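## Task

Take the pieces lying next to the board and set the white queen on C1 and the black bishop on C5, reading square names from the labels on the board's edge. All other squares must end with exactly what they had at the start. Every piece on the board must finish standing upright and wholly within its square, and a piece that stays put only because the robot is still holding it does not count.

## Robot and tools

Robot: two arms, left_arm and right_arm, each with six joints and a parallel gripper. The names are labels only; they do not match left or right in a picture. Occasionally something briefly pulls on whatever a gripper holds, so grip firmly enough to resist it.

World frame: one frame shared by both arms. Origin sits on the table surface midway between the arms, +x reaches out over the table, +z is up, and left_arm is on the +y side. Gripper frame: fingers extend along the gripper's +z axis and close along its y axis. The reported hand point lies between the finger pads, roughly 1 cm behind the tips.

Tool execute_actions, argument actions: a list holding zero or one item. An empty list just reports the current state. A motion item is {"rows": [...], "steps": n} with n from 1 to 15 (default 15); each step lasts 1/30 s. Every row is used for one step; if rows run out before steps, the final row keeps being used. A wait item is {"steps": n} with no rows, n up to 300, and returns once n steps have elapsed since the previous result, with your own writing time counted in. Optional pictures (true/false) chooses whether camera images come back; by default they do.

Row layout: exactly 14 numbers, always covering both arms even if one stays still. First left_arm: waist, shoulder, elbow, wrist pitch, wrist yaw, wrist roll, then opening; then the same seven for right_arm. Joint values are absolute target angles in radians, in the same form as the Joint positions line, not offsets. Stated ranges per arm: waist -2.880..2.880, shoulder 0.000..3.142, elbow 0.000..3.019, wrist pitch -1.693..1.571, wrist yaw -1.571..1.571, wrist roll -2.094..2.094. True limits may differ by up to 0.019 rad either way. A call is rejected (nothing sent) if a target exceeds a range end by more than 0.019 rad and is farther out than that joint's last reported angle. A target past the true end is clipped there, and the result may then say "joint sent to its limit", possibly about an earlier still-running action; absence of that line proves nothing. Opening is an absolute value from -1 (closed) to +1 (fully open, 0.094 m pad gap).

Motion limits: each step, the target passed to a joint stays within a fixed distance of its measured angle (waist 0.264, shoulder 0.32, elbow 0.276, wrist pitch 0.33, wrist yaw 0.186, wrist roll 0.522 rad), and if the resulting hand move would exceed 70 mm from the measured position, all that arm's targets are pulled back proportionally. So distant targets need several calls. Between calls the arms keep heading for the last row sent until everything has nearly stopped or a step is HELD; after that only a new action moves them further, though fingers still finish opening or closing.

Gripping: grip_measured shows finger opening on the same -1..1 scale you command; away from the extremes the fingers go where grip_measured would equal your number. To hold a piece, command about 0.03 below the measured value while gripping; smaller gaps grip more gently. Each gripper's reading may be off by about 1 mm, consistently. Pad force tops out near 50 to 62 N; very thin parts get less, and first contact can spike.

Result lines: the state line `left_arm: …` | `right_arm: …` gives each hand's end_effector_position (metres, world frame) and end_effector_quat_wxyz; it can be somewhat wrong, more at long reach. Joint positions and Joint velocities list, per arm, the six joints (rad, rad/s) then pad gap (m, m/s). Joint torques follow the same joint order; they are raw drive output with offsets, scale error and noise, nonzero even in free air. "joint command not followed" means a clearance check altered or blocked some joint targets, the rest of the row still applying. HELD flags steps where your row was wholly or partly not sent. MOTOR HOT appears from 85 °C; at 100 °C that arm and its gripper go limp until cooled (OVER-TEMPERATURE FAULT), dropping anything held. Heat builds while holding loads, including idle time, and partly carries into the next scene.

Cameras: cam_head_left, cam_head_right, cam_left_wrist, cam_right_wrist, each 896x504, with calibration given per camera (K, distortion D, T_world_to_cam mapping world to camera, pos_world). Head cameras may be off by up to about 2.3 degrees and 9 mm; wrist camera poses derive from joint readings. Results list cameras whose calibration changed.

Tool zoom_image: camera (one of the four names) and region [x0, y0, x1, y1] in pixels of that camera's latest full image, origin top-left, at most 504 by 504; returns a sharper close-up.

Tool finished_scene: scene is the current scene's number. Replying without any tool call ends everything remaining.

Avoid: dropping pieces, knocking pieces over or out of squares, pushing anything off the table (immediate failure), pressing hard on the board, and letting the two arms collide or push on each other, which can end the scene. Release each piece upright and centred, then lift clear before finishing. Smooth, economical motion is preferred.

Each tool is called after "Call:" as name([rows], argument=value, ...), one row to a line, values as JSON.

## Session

Call:
execute_actions(actions=[])

Scene clock: 0.00 s of 5200.00 s.
left_arm: end_effector_position=(+0.2506, +0.4713, +0.3557) grip_measured=+1.000 end_effector_quat_wxyz=(+0.559, +0.011, +0.801, +0.215) | right_arm: end_effector_position=(+0.5094, +0.2209, +0.3016) grip_measured=+1.000 end_effector_quat_wxyz=(-0.651, +0.733, -0.004, -0.197)
Joint positions: left_arm=[ 0.479  0.416  0.626 -0.497  0.046  0.394  0.094] | right_arm=[ 0.394  1.949  1.617  0.083 -1.261 -1.51   0.094]
Joint velocities: left_arm=[ 0.005 -0.015  0.002 -0.012 -0.022 -0.037  0.   ] | right_arm=[-0.015 -0.005 -0.012 -0.007 -0.022 -0.022  0.   ]
Joint torques (N m, as the arm reports them, + toward a larger angle): no reading
Motor temperatures (°C, as the motors report them): left_arm=[30 31 33 28 28 30] | right_arm=[29 30 33 29 29 27]
camera_calibration (this result's frames):
cam_left_wrist: T_world_to_cam=[[0.214663, -0.909915, -0.354928, 0.499338], [-0.830885, 0.0208791, -0.556052, 0.40007], [0.513371, 0.414269, -0.751553, 0.0694081], [0, 0, 0, 1]] pos_world=[0.18959, 0.417249, 0.451853]
cam_right_wrist: T_world_to_cam=[[0.264394, 0.138544, 0.954412, -0.456012], [0.910569, -0.361911, -0.199713, -0.32071], [0.317743, 0.92186, -0.221841, -0.171803], [0, 0, 0, 1]] pos_world=[0.467184, 0.105487, 0.33306]

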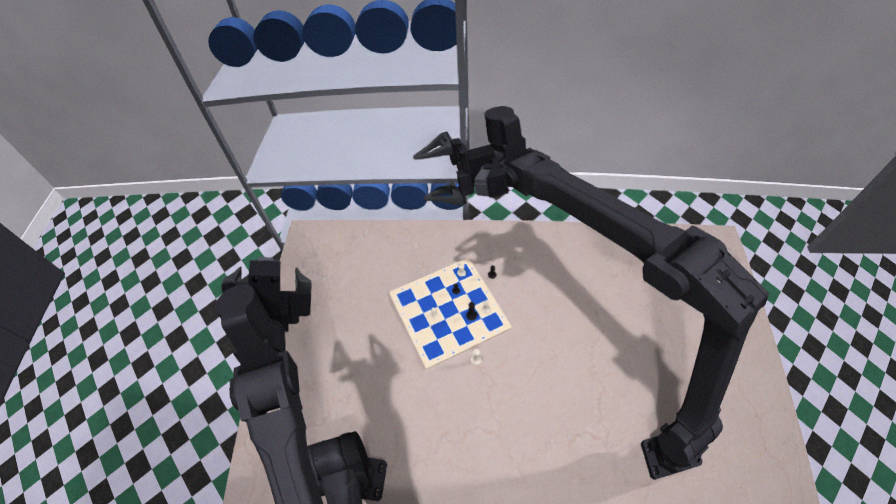

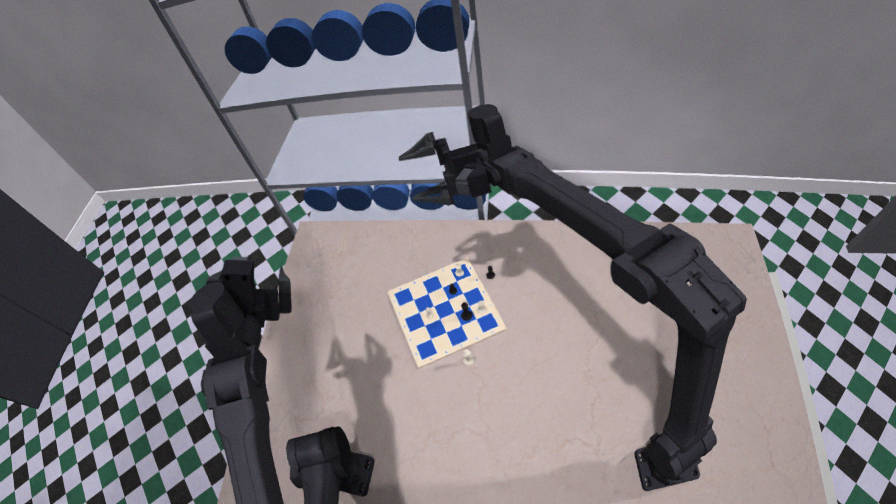

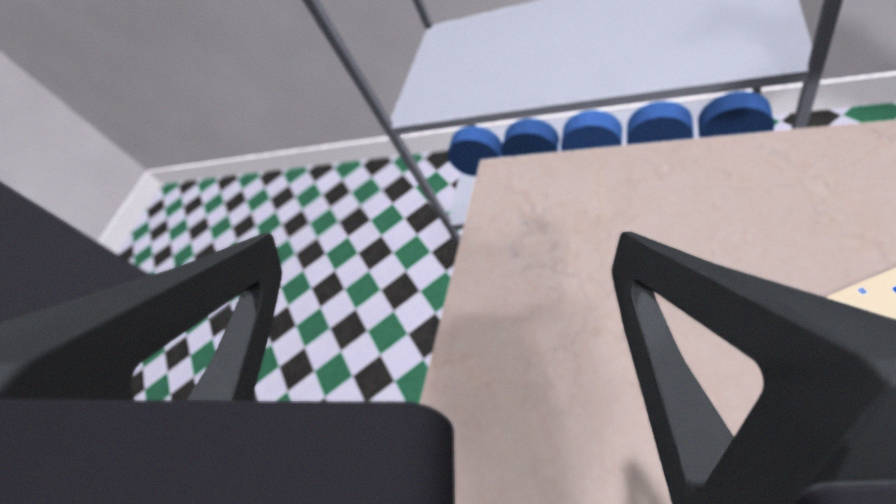

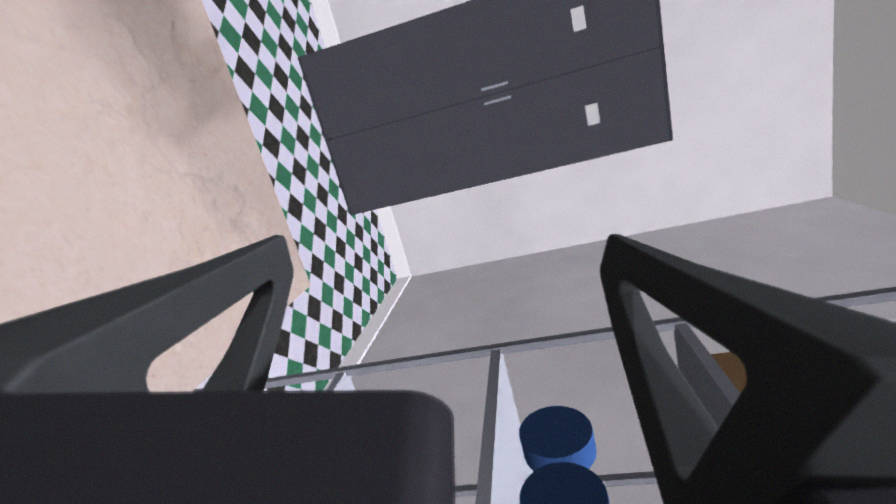

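Call:
zoom_image(camera="cam_head_left", region=[380, 245, 520, 385])

Region (380, 245, 520, 385) of cam_head_left's 896x504 image, scaled by 3.600, with more detail than that image has.

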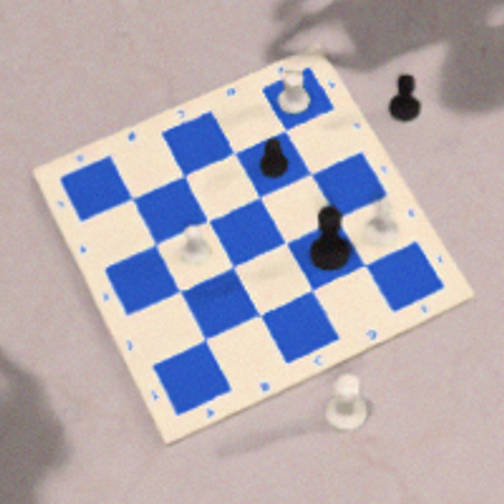

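Call:
execute_actions([
  {"rows":[[0.479,0.416,0.63,-0.497,0.046,0.394,1,0.4,1.945,1.65,0.04,-1.25,-1.48,0.9],[0.479,0.416,0.63,-0.497,0.046,0.394,1,0.405,1.945,1.67,-0.02,-1.23,-1.44,0.8],[0.479,0.416,0.63,-0.497,0.046,0.394,1,0.41,1.945,1.68,-0.09,-1.2,-1.39,0.7],[0.479,0.416,0.63,-0.497,0.046,0.394,1,0.415,1.945,1.69,-0.17,-1.17,-1.33,0.6],[0.479,0.416,0.63,-0.497,0.046,0.394,1,0.42,1.945,1.7,-0.25,-1.13,-1.27,0.5],[0.479,0.416,0.63,-0.497,0.046,0.394,1,0.425,1.945,1.708,-0.33,-1.09,-1.2,0.4],[0.479,0.416,0.63,-0.497,0.046,0.394,1,0.43,1.945,1.708,-0.41,-1.05,-1.13,0.3],[0.479,0.416,0.63,-0.497,0.046,0.394,1,0.435,1.945,1.708,-0.49,-1.0,-1.06,0.2],[0.479,0.416,0.63,-0.497,0.046,0.394,1,0.44,1.945,1.708,-0.57,-0.95,-0.99,0.1],[0.479,0.416,0.63,-0.497,0.046,0.394,1,0.445,1.945,1.708,-0.65,-0.9,-0.92,0],[0.479,0.416,0.63,-0.497,0.046,0.394,1,0.45,1.945,1.708,-0.73,-0.85,-0.85,-0.1],[0.479,0.416,0.63,-0.497,0.046,0.394,1,0.455,1.945,1.708,-0.81,-0.8,-0.78,-0.2],[0.479,0.416,0.63,-0.497,0.046,0.394,1,0.46,1.945,1.708,-0.89,-0.75,-0.71,-0.2],[0.479,0.416,0.63,-0.497,0.046,0.394,1,0.465,1.945,1.708,-0.96,-0.7,-0.64,-0.2],[0.479,0.416,0.63,-0.497,0.046,0.394,1,0.47,1.945,1.708,-1.03,-0.65,-0.57,-0.2]],"steps":15},
], pictures=false)

Call:
execute_actions([
  {"rows":[[0.479,0.416,0.63,-0.497,0.046,0.394,1,0.475,1.945,1.708,-1.09,-0.6,-0.5,-0.2],[0.479,0.416,0.63,-0.497,0.046,0.394,1,0.48,1.945,1.708,-1.14,-0.55,-0.43,-0.2],[0.479,0.416,0.63,-0.497,0.046,0.394,1,0.485,1.945,1.708,-1.18,-0.5,-0.36,-0.2],[0.479,0.416,0.63,-0.497,0.046,0.394,1,0.49,1.945,1.708,-1.215,-0.45,-0.29,-0.2],[0.479,0.416,0.63,-0.497,0.046,0.394,1,0.495,1.945,1.708,-1.245,-0.4,-0.22,-0.2],[0.479,0.416,0.63,-0.497,0.046,0.394,1,0.5,1.945,1.708,-1.265,-0.35,-0.15,-0.2],[0.479,0.416,0.63,-0.497,0.046,0.394,1,0.504,1.945,1.708,-1.28,-0.3,-0.08,-0.2],[0.479,0.416,0.63,-0.497,0.046,0.394,1,0.508,1.945,1.708,-1.287,-0.25,-0.02,-0.2],[0.479,0.416,0.63,-0.497,0.046,0.394,1,0.511,1.945,1.708,-1.287,-0.2,0.04,-0.2],[0.479,0.416,0.63,-0.497,0.046,0.394,1,0.513,1.945,1.708,-1.287,-0.15,0.09,-0.2],[0.479,0.416,0.63,-0.497,0.046,0.394,1,0.513,1.945,1.708,-1.287,-0.1,0.13,-0.2],[0.479,0.416,0.63,-0.497,0.046,0.394,1,0.513,1.945,1.708,-1.287,-0.06,0.16,-0.2],[0.479,0.416,0.63,-0.497,0.046,0.394,1,0.513,1.945,1.708,-1.287,-0.03,0.18,-0.2],[0.479,0.416,0.63,-0.497,0.046,0.394,1,0.513,1.945,1.708,-1.287,-0.01,0.19,-0.2],[0.479,0.416,0.63,-0.497,0.046,0.394,1,0.513,1.945,1.708,-1.287,0.004,0.19,-0.2]],"steps":15},
], pictures=false)

Call:
execute_actions([
  {"steps":18},
])

Scene clock: 48.87 s of 5200.00 s.
left_arm: end_effector_position=(+0.2506, +0.4713, +0.3557) grip_measured=+1.000 end_effector_quat_wxyz=(+0.559, +0.011, +0.801, +0.215) | right_arm: end_effector_position=(+0.4780, +0.1833, +0.1559) grip_measured=-0.197 end_effector_quat_wxyz=(+0.216, -0.677, +0.630, +0.312)
Joint positions: left_arm=[ 0.479  0.416  0.626 -0.497  0.046  0.394  0.094] | right_arm=[ 0.455  1.949  1.655 -0.885 -0.69  -0.851  0.038]
Joint velocities: left_arm=[-0.005 -0.005 -0.007 -0.002  0.007 -0.007  0.   ] | right_arm=[ 0.21  -0.005  0.007 -2.137  1.194  1.824 -0.001]
Joint torques (N m, as the arm reports them, + toward a larger angle): left_arm=[-0.55  2.14  9.79  1.91  0.07 -0.26] | right_arm=[  1.6  -20.99  13.26   0.81  -0.78  -0.06]
Motor temperatures (°C, as the motors report them): left_arm=[30 31 38 28 28 30] | right_arm=[29 32 38 29 29 27]
Steps of this call (steps 1 to 90: nothing new was sent; then 45.37 s passed at rest; steps 91 to 105: all 15 steps of this action). Readings (joint positions):
91: left_arm=[0.479 0.416 0.626 -0.497 0.046 0.394] | right_arm=[0.394 1.949 1.617 0.075 -1.257 -1.506]
92: left_arm=[0.479 0.416 0.626 -0.497 0.046 0.394] | right_arm=[0.395 1.949 1.618 0.052 -1.244 -1.496]
94: left_arm=[0.479 0.416 0.626 -0.497 0.046 0.394] | right_arm=[0.396 1.949 1.625 -0.045 -1.194 -1.452]
98: left_arm=[0.479 0.416 0.626 -0.497 0.046 0.394] | right_arm=[0.409 1.949 1.646 -0.335 -1.037 -1.281]
105: the state above

Scene clock: 49.37 s of 5200.00 s.
left_arm: end_effector_position=(+0.2506, +0.4713, +0.3557) grip_measured=+1.000 end_effector_quat_wxyz=(+0.559, +0.011, +0.801, +0.215) | right_arm: end_effector_position=(+0.4587, +0.0757, +0.1010) grip_measured=-0.198 end_effector_quat_wxyz=(-0.003, -0.319, +0.948, +0.006)
Joint positions: left_arm=[ 0.479  0.416  0.626 -0.497  0.046  0.394  0.094] | right_arm=[ 0.512  1.949  1.655 -1.279 -0.013  0.055  0.038]
Joint velocities: left_arm=[-0.015 -0.005  0.007  0.012 -0.051 -0.051  0.   ] | right_arm=[-0.015 -0.005  0.002 -0.007  0.432  0.857  0.   ]
Joint torques (N m, as the arm reports them, + toward a larger angle): left_arm=[-0.55  3.06  9.89  1.92  0.04 -0.26] | right_arm=[  1.6  -20.92  12.69  -0.2   -0.13   0.05]
Motor temperatures (°C, as the motors report them): left_arm=[30 31 38 28 28 30] | right_arm=[29 32 38 29 29 27]
Steps of this call (steps 1 to 15: all 15 steps of this action). Readings (joint positions):
1: left_arm=[0.479 0.416 0.626 -0.497 0.046 0.394] | right_arm=[0.462 1.949 1.655 -0.955 -0.640 -0.784]
2: left_arm=[0.479 0.416 0.626 -0.497 0.046 0.394] | right_arm=[0.469 1.949 1.655 -1.020 -0.591 -0.716]
4: left_arm=[0.479 0.416 0.626 -0.497 0.046 0.394] | right_arm=[0.481 1.949 1.655 -1.125 -0.491 -0.580]
8: left_arm=[0.479 0.416 0.626 -0.497 0.046 0.394] | right_arm=[0.500 1.949 1.655 -1.250 -0.291 -0.306]
15: the state above

Scene clock: 49.97 s of 5200.00 s.
left_arm: end_effector_position=(+0.2506, +0.4713, +0.3557) grip_measured=+1.000 end_effector_quat_wxyz=(+0.559, +0.011, +0.801, +0.215) | right_arm: end_effector_position=(+0.4602, +0.0739, +0.1009) grip_measured=-0.198 end_effector_quat_wxyz=(-0.000, -0.259, +0.966, -0.001)
Joint positions: left_arm=[ 0.479  0.416  0.626 -0.497  0.046  0.394  0.094] | right_arm=[ 0.512  1.949  1.655 -1.279  0.001  0.181  0.038]
Joint velocities: left_arm=[-0.024 -0.015 -0.002  0.002  0.037 -0.007  0.   ] | right_arm=[ 0.005 -0.005  0.002 -0.027 -0.066  0.007  0.   ]
Joint torques (N m, as the arm reports them, + toward a larger angle): left_arm=[-0.16  2.79  9.96  1.93  0.06 -0.26] | right_arm=[  1.57 -20.15  12.79  -0.32   0.06   0.  ]
Motor temperatures (°C, as the motors report them): left_arm=[30 31 38 28 28 30] | right_arm=[29 32 38 29 29 27]
Steps of this call (steps 1 to 18: the robot went on to your last target). Readings (joint positions):
1: left_arm=[0.479 0.416 0.626 -0.497 0.046 0.394] | right_arm=[0.512 1.949 1.655 -1.279 -0.004 0.081]
2: left_arm=[0.479 0.416 0.626 -0.497 0.046 0.394] | right_arm=[0.512 1.949 1.655 -1.279 -0.001 0.102]
4: left_arm=[0.479 0.416 0.626 -0.497 0.046 0.394] | right_arm=[0.512 1.949 1.655 -1.279 0.001 0.131]
8: left_arm=[0.479 0.416 0.626 -0.497 0.046 0.394] | right_arm=[0.512 1.949 1.655 -1.279 0.001 0.162]
18: the state above
camera_calibration (this result's frames):
cam_left_wrist: T_world_to_cam=[[0.214663, -0.909915, -0.354928, 0.499338], [-0.830885, 0.0208791, -0.556052, 0.40007], [0.513371, 0.414269, -0.751553, 0.0694081], [0, 0, 0, 1]] pos_world=[0.18959, 0.417249, 0.451853]
cam_right_wrist: T_world_to_cam=[[0.501885, -0.864795, 0.0155146, -0.171512], [-0.702995, -0.397403, 0.589804, 0.296289], [-0.503894, -0.30692, -0.807398, 0.4628], [0, 0, 0, 1]] pos_world=[0.527571, 0.111466, 0.201572]

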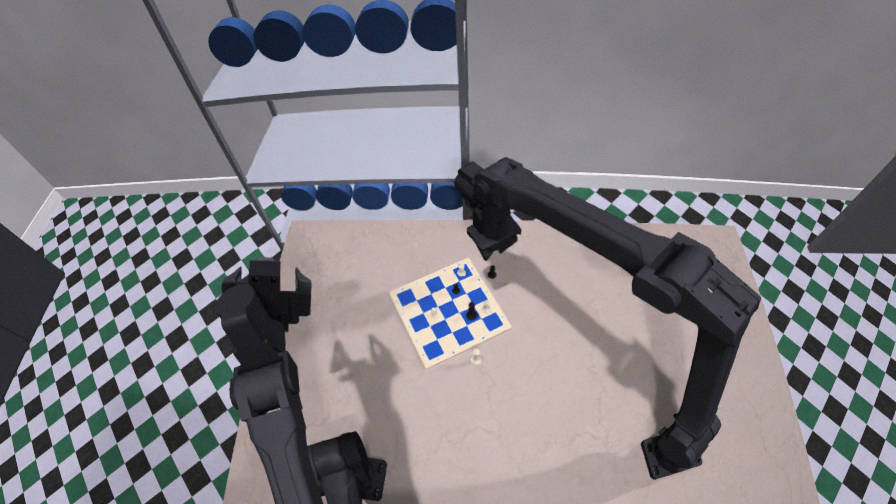

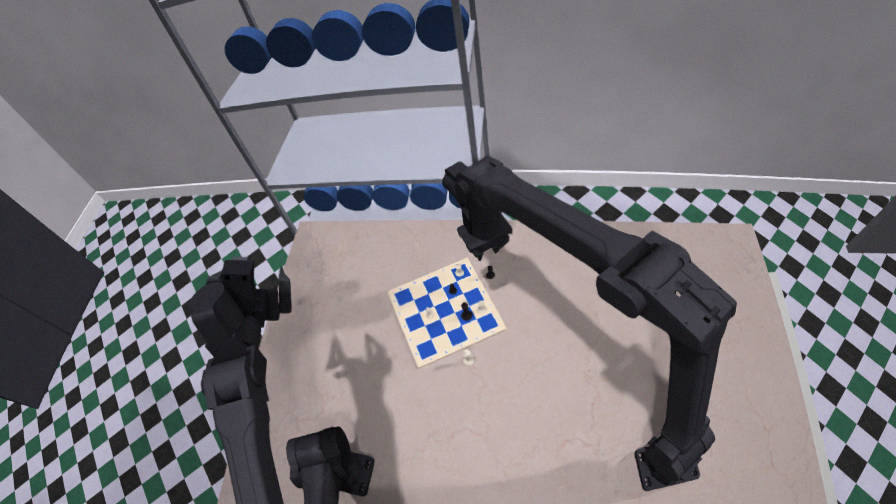

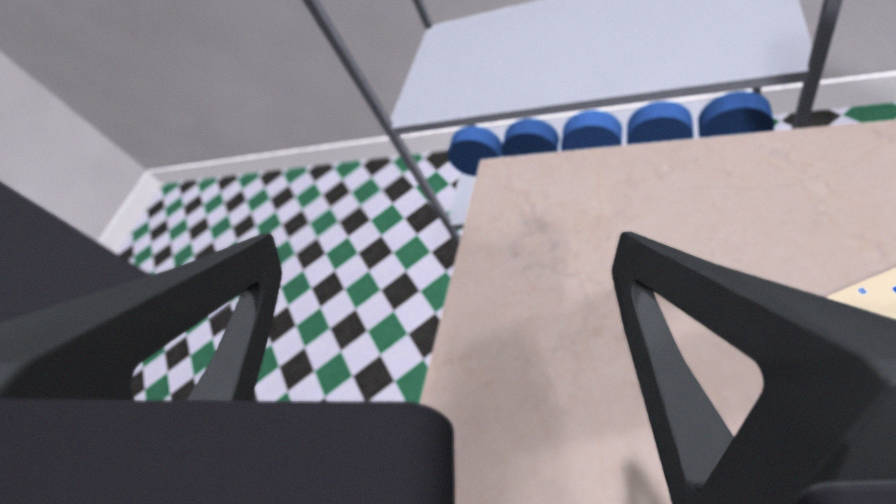

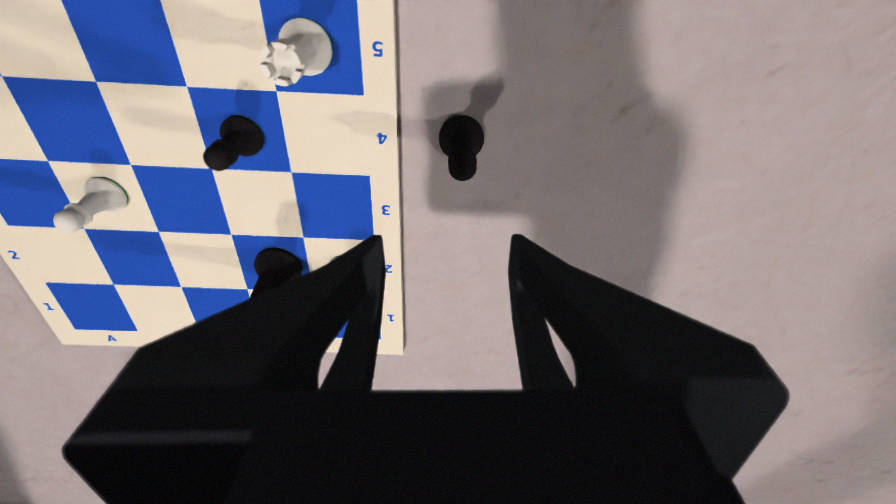

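Call:
execute_actions([
  {"rows":[[0.479,0.416,0.63,-0.497,0.046,0.394,1,0.504,1.958,1.68,-1.27,0.004,0.19,-0.2],[0.479,0.416,0.63,-0.497,0.046,0.394,1,0.5,1.964,1.66,-1.258,0.004,0.19,-0.2],[0.479,0.416,0.63,-0.497,0.046,0.394,1,0.497,1.97,1.652,-1.245,0.004,0.19,-0.2],[0.479,0.416,0.63,-0.497,0.046,0.394,1,0.494,1.975,1.644,-1.231,0.004,0.19,-0.2],[0.479,0.416,0.63,-0.497,0.046,0.394,1,0.494,1.98,1.636,-1.216,0.004,0.19,-0.2],[0.479,0.416,0.63,-0.497,0.046,0.394,1,0.494,1.985,1.627,-1.201,0.004,0.19,-0.2],[0.479,0.416,0.63,-0.497,0.046,0.394,1,0.494,1.99,1.618,-1.186,0.004,0.19,-0.2],[0.479,0.416,0.63,-0.497,0.046,0.394,1,0.494,1.994,1.61,-1.171,0.004,0.19,-0.2],[0.479,0.416,0.63,-0.497,0.046,0.394,1,0.494,1.998,1.602,-1.156,0.004,0.19,-0.2],[0.479,0.416,0.63,-0.497,0.046,0.394,1,0.494,2.001,1.594,-1.142,0.004,0.19,-0.2],[0.479,0.416,0.63,-0.497,0.046,0.394,1,0.494,2.004,1.587,-1.129,0.004,0.19,-0.2],[0.479,0.416,0.63,-0.497,0.046,0.394,1,0.494,2.006,1.581,-1.118,0.004,0.19,-0.2],[0.479,0.416,0.63,-0.497,0.046,0.394,1,0.494,2.008,1.577,-1.11,0.004,0.19,-0.2],[0.479,0.416,0.63,-0.497,0.046,0.394,1,0.494,2.009,1.574,-1.105,0.004,0.19,-0.2],[0.479,0.416,0.63,-0.497,0.046,0.394,1,0.494,2.01,1.572,-1.102,0.004,0.19,-0.2]],"steps":15},
], pictures=false)

Call:
execute_actions([
  {"steps":12},
])

Scene clock: 65.03 s of 5200.00 s.
left_arm: end_effector_position=(+0.2506, +0.4713, +0.3557) grip_measured=+1.000 end_effector_quat_wxyz=(+0.559, +0.011, +0.801, +0.215) | right_arm: end_effector_position=(+0.4663, +0.0690, +0.0382) grip_measured=-0.198 end_effector_quat_wxyz=(+0.005, -0.252, +0.968, +0.002)
Joint positions: left_arm=[ 0.479  0.416  0.626 -0.497  0.046  0.394  0.094] | right_arm=[ 0.499  2.005  1.57  -1.125  0.001  0.183  0.038]
Joint velocities: left_arm=[-0.015 -0.005 -0.012 -0.017 -0.051 -0.022  0.   ] | right_arm=[ 0.005  0.181 -0.159  0.164  0.051 -0.037  0.001]
Joint torques (N m, as the arm reports them, + toward a larger angle): left_arm=[-0.74  2.28 10.09  1.97  0.03 -0.21] | right_arm=[  1.3  -20.69   9.13   0.28   0.06   0.06]
Motor temperatures (°C, as the motors report them): left_arm=[30 31 37 28 28 30] | right_arm=[29 32 38 29 29 27]
Steps of this call (steps 1 to 15: the robot went on to your last target; steps 16 to 90: nothing new was sent; then 11.57 s passed at rest; steps 91 to 105: all 15 steps of this action). Readings (joint positions):
91: left_arm=[0.479 0.416 0.626 -0.497 0.046 0.394] | right_arm=[0.512 1.949 1.655 -1.279 0.001 0.183]
92: left_arm=[0.479 0.416 0.626 -0.497 0.046 0.394] | right_arm=[0.511 1.949 1.655 -1.277 0.001 0.183]
94: left_arm=[0.479 0.416 0.626 -0.497 0.046 0.394] | right_arm=[0.510 1.951 1.652 -1.262 0.001 0.183]
98: left_arm=[0.479 0.416 0.626 -0.497 0.046 0.394] | right_arm=[0.504 1.960 1.626 -1.208 0.001 0.183]
105: the state above

Scene clock: 65.43 s of 5200.00 s.
left_arm: end_effector_position=(+0.2506, +0.4713, +0.3557) grip_measured=+1.000 end_effector_quat_wxyz=(+0.559, +0.011, +0.801, +0.215) | right_arm: end_effector_position=(+0.4640, +0.0671, +0.0252) grip_measured=-0.198 end_effector_quat_wxyz=(-0.002, -0.252, +0.968, -0.002)
Joint positions: left_arm=[ 0.479  0.416  0.626 -0.497  0.046  0.394  0.094] | right_arm=[ 0.499  2.022  1.559 -1.113  0.001  0.183  0.038]
Joint velocities: left_arm=[ 0.005 -0.024  0.022 -0.002  0.022 -0.037  0.   ] | right_arm=[-0.005  0.005 -0.012 -0.007  0.007  0.022 -0.001]
Joint torques (N m, as the arm reports them, + toward a larger angle): left_arm=[-1.05  2.16  9.92  2.01  0.07 -0.24] | right_arm=[  0.46 -21.35   9.38   0.23   0.08   0.01]
Motor temperatures (°C, as the motors report them): left_arm=[30 31 37 28 28 30] | right_arm=[29 32 38 29 29 27]
Steps of this call (steps 1 to 12: the robot went on to your last target). Readings (joint positions):
1: left_arm=[0.479 0.416 0.626 -0.497 0.046 0.394] | right_arm=[0.499 2.012 1.565 -1.121 0.001 0.183]
2: left_arm=[0.479 0.416 0.626 -0.497 0.046 0.394] | right_arm=[0.499 2.016 1.562 -1.118 0.001 0.183]
4: left_arm=[0.479 0.416 0.626 -0.497 0.046 0.394] | right_arm=[0.499 2.021 1.559 -1.116 0.001 0.183]
8: left_arm=[0.479 0.416 0.626 -0.497 0.046 0.394] | right_arm=[0.499 2.022 1.559 -1.113 0.001 0.183]
12: the state above
camera_calibration (this result's frames):
cam_left_wrist: T_world_to_cam=[[0.214663, -0.909915, -0.354928, 0.499338], [-0.830885, 0.0208791, -0.556052, 0.40007], [0.513371, 0.414269, -0.751553, 0.0694081], [0, 0, 0, 1]] pos_world=[0.18959, 0.417249, 0.451853]
cam_right_wrist: T_world_to_cam=[[0.489006, -0.872131, 0.0161363, -0.171665], [-0.70727, -0.385604, 0.592519, 0.342025], [-0.510532, -0.301158, -0.805395, 0.404153], [0, 0, 0, 1]] pos_world=[0.532183, 0.103886, 0.125617]

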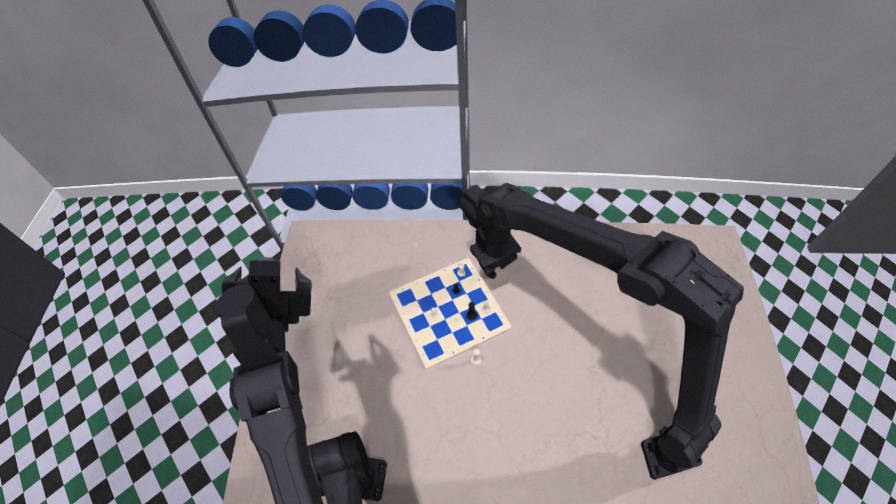

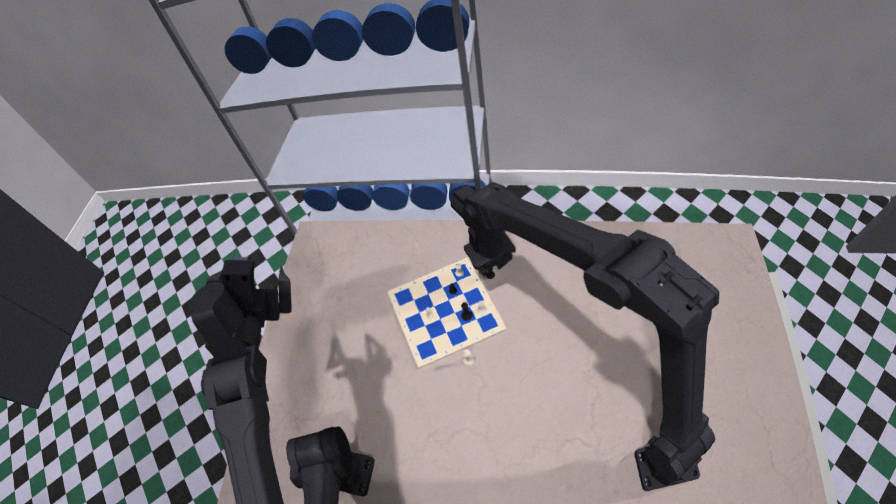

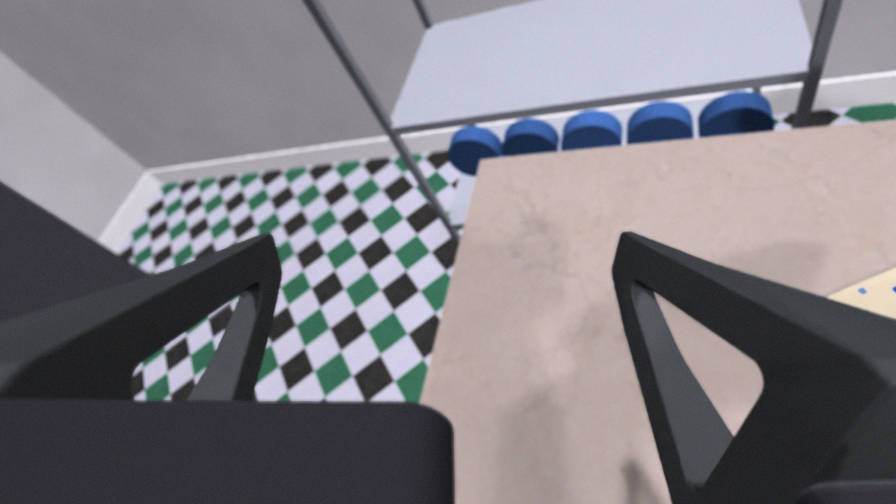

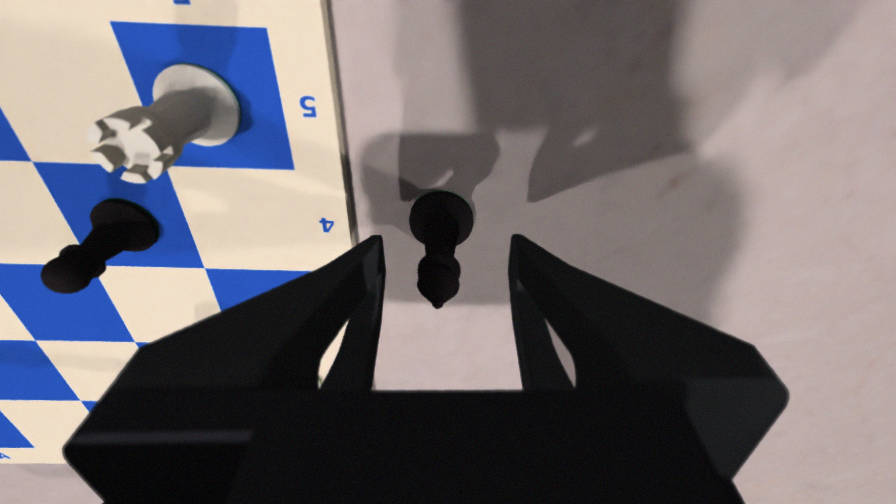

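Call:
execute_actions(actions=[])

Scene clock: 97.73 s of 5200.00 s.
left_arm: end_effector_position=(+0.2506, +0.4713, +0.3557) grip_measured=+1.000 end_effector_quat_wxyz=(+0.559, +0.011, +0.801, +0.215) | right_arm: end_effector_position=(+0.4640, +0.0671, +0.0252) grip_measured=-0.198 end_effector_quat_wxyz=(-0.002, -0.252, +0.968, -0.002)
Joint positions: left_arm=[ 0.479  0.416  0.626 -0.497  0.046  0.394  0.094] | right_arm=[ 0.499  2.022  1.559 -1.113  0.001  0.183  0.038]
Joint velocities: left_arm=[-0.005 -0.005 -0.007 -0.007  0.051 -0.007  0.   ] | right_arm=[-0.005 -0.005 -0.002 -0.007 -0.022 -0.066 -0.   ]
Joint torques (N m, as the arm reports them, + toward a larger angle): left_arm=[-0.14  2.69  9.99  1.98  0.04 -0.24] | right_arm=[  0.7  -21.86   9.19   0.29   0.07   0.01]
Motor temperatures (°C, as the motors report them): left_arm=[30 31 37 28 28 30] | right_arm=[29 33 36 29 29 27]
Steps of this call (steps 1 to 30: the robot went on to your last target; steps 31 to 100: nothing new was sent; then 28.97 s passed at rest). Readings (joint positions):
1: left_arm=[0.479 0.416 0.626 -0.497 0.046 0.394] | right_arm=[0.499 2.022 1.559 -1.113 0.001 0.183]
2: left_arm=[0.479 0.416 0.626 -0.497 0.046 0.394] | right_arm=[0.499 2.022 1.559 -1.113 0.001 0.183]
4: left_arm=[0.479 0.416 0.626 -0.497 0.046 0.394] | right_arm=[0.499 2.022 1.559 -1.113 0.001 0.183]
8: left_arm=[0.479 0.416 0.626 -0.497 0.046 0.394] | right_arm=[0.499 2.022 1.559 -1.113 0.001 0.183]
100: the state above
All arms were judged still, so your last target was given up. Only a new action makes them travel on or press farther. Fingers that are still opening or closing keep moving.
camera_calibration (this result's frames):
cam_left_wrist: T_world_to_cam=[[0.214663, -0.909915, -0.354928, 0.499338], [-0.830885, 0.0208791, -0.556052, 0.40007], [0.513371, 0.414269, -0.751553, 0.0694081], [0, 0, 0, 1]] pos_world=[0.18959, 0.417249, 0.451853]
cam_right_wrist: T_world_to_cam=[[0.489006, -0.872131, 0.0161363, -0.171665], [-0.70727, -0.385604, 0.592519, 0.342025], [-0.510532, -0.301158, -0.805395, 0.404153], [0, 0, 0, 1]] pos_world=[0.532183, 0.103886, 0.125617]

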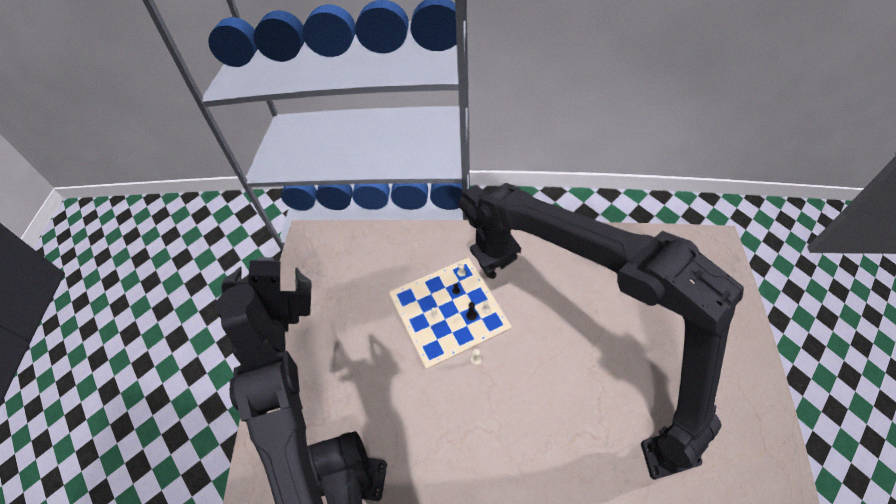

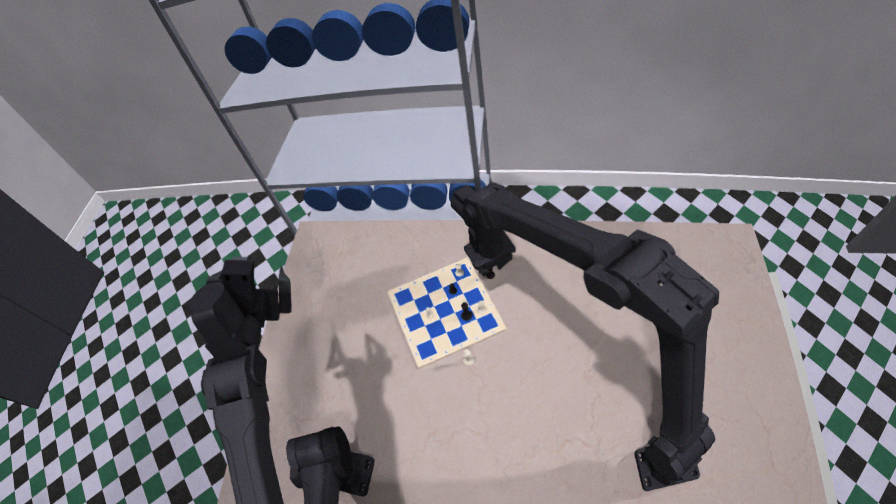

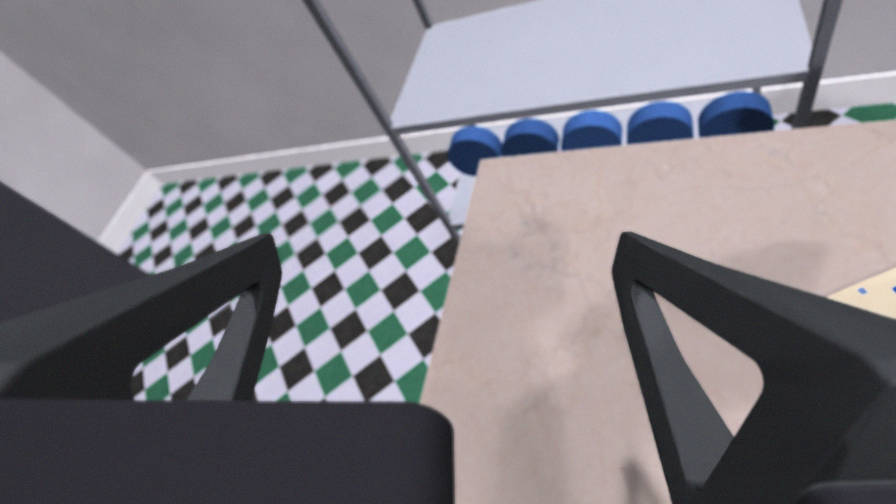

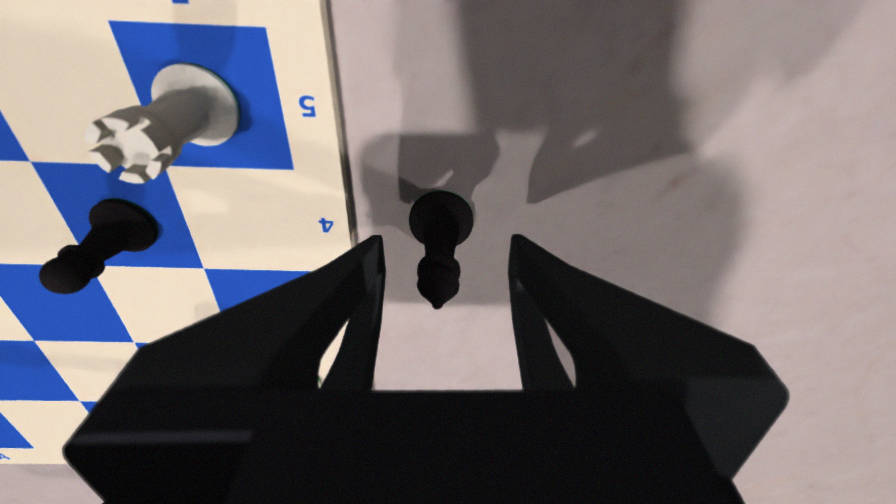

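Call:
execute_actions([
  {"rows":[[0.479,0.416,0.63,-0.497,0.046,0.394,1,0.494,2.01,1.572,-1.102,0.004,0.19,-0.3],[0.479,0.416,0.63,-0.497,0.046,0.394,1,0.494,2.01,1.572,-1.102,0.004,0.19,-0.4],[0.479,0.416,0.63,-0.497,0.046,0.394,1,0.494,2.01,1.572,-1.102,0.004,0.19,-0.48],[0.479,0.416,0.63,-0.497,0.046,0.394,1,0.494,2.01,1.572,-1.102,0.004,0.19,-0.55],[0.479,0.416,0.63,-0.497,0.046,0.394,1,0.494,2.01,1.572,-1.102,0.004,0.19,-0.6],[0.479,0.416,0.63,-0.497,0.046,0.394,1,0.494,2.01,1.572,-1.102,0.004,0.19,-0.64],[0.479,0.416,0.63,-0.497,0.046,0.394,1,0.494,2.01,1.572,-1.102,0.004,0.19,-0.67],[0.479,0.416,0.63,-0.497,0.046,0.394,1,0.494,2.01,1.572,-1.102,0.004,0.19,-0.7],[0.479,0.416,0.63,-0.497,0.046,0.394,1,0.494,2.01,1.572,-1.102,0.004,0.19,-0.72],[0.479,0.416,0.63,-0.497,0.046,0.394,1,0.494,2.01,1.572,-1.102,0.004,0.19,-0.74],[0.479,0.416,0.63,-0.497,0.046,0.394,1,0.494,2.01,1.572,-1.102,0.004,0.19,-0.76],[0.479,0.416,0.63,-0.497,0.046,0.394,1,0.494,2.01,1.572,-1.102,0.004,0.19,-0.78],[0.479,0.416,0.63,-0.497,0.046,0.394,1,0.494,2.01,1.572,-1.102,0.004,0.19,-0.8],[0.479,0.416,0.63,-0.497,0.046,0.394,1,0.494,2.01,1.572,-1.102,0.004,0.19,-0.81],[0.479,0.416,0.63,-0.497,0.046,0.394,1,0.494,2.01,1.572,-1.102,0.004,0.19,-0.82]]},
], pictures=false)

Call:
execute_actions([
  {"steps":20},
], pictures=false)

Scene clock: 115.73 s of 5200.00 s.
left_arm: end_effector_position=(+0.2506, +0.4713, +0.3557) grip_measured=+1.000 end_effector_quat_wxyz=(+0.559, +0.011, +0.801, +0.215) | right_arm: end_effector_position=(+0.4640, +0.0671, +0.0252) grip_measured=-0.802 end_effector_quat_wxyz=(-0.002, -0.252, +0.968, -0.002)
Joint positions: left_arm=[ 0.479  0.416  0.626 -0.497  0.046  0.394  0.094] | right_arm=[ 0.499  2.022  1.559 -1.113  0.001  0.183  0.009]
Joint velocities: left_arm=[-0.015 -0.015  0.007 -0.017 -0.022  0.007  0.   ] | right_arm=[-0.015 -0.015  0.027 -0.022 -0.007  0.007 -0.005]
Joint torques (N m, as the arm reports them, + toward a larger angle): left_arm=[-0.49  2.23  9.96  1.95  0.03 -0.26] | right_arm=[  0.47 -20.88   9.33   0.52   0.05   0.03]
Motor temperatures (°C, as the motors report them): left_arm=[30 31 37 28 28 30] | right_arm=[29 33 36 29 29 27]
Steps of this call (steps 1 to 90: nothing new was sent; then 14.50 s passed at rest; steps 91 to 105: all 15 steps of this action). Readings (joint positions):
91: left_arm=[0.479 0.416 0.626 -0.497 0.046 0.394] | right_arm=[0.499 2.022 1.559 -1.113 0.001 0.183]
92: left_arm=[0.479 0.416 0.626 -0.497 0.046 0.394] | right_arm=[0.499 2.022 1.559 -1.113 0.001 0.183]
94: left_arm=[0.479 0.416 0.626 -0.497 0.046 0.394] | right_arm=[0.499 2.022 1.559 -1.113 0.001 0.183]
98: left_arm=[0.479 0.416 0.626 -0.497 0.046 0.394] | right_arm=[0.499 2.022 1.559 -1.113 0.001 0.183]
105: the state above

Scene clock: 116.40 s of 5200.00 s.
left_arm: end_effector_position=(+0.2506, +0.4713, +0.3557) grip_measured=+1.000 end_effector_quat_wxyz=(+0.559, +0.011, +0.801, +0.215) | right_arm: end_effector_position=(+0.4640, +0.0671, +0.0252) grip_measured=-0.804 end_effector_quat_wxyz=(-0.002, -0.252, +0.968, -0.002)
Joint positions: left_arm=[ 0.479  0.416  0.626 -0.497  0.046  0.394  0.094] | right_arm=[ 0.499  2.022  1.559 -1.113  0.001  0.183  0.009]
Joint velocities: left_arm=[ 0.005 -0.005 -0.002 -0.002  0.007 -0.007  0.   ] | right_arm=[ 0.015 -0.005 -0.017 -0.002  0.066 -0.007 -0.001]
Joint torques (N m, as the arm reports them, + toward a larger angle): left_arm=[-0.64  2.93  9.84  2.01  0.02 -0.23] | right_arm=[  0.42 -21.58   9.41   0.45   0.07   0.01]
Motor temperatures (°C, as the motors report them): left_arm=[30 31 37 28 28 30] | right_arm=[29 33 36 29 29 27]
Steps of this call (steps 1 to 15: the robot went on to your last target; steps 16 to 20: nothing new was sent). Readings (joint positions):
1: left_arm=[0.479 0.416 0.626 -0.497 0.046 0.394] | right_arm=[0.499 2.022 1.559 -1.113 0.001 0.183]
2: left_arm=[0.479 0.416 0.626 -0.497 0.046 0.394] | right_arm=[0.499 2.022 1.559 -1.113 0.001 0.183]
4: left_arm=[0.479 0.416 0.626 -0.497 0.046 0.394] | right_arm=[0.499 2.022 1.559 -1.113 0.001 0.183]
8: left_arm=[0.479 0.416 0.626 -0.497 0.046 0.394] | right_arm=[0.499 2.022 1.559 -1.113 0.001 0.183]
20: the state above
All arms were judged still, so your last target was given up. Only a new action makes them travel on or press farther. Fingers that are still opening or closing keep moving.


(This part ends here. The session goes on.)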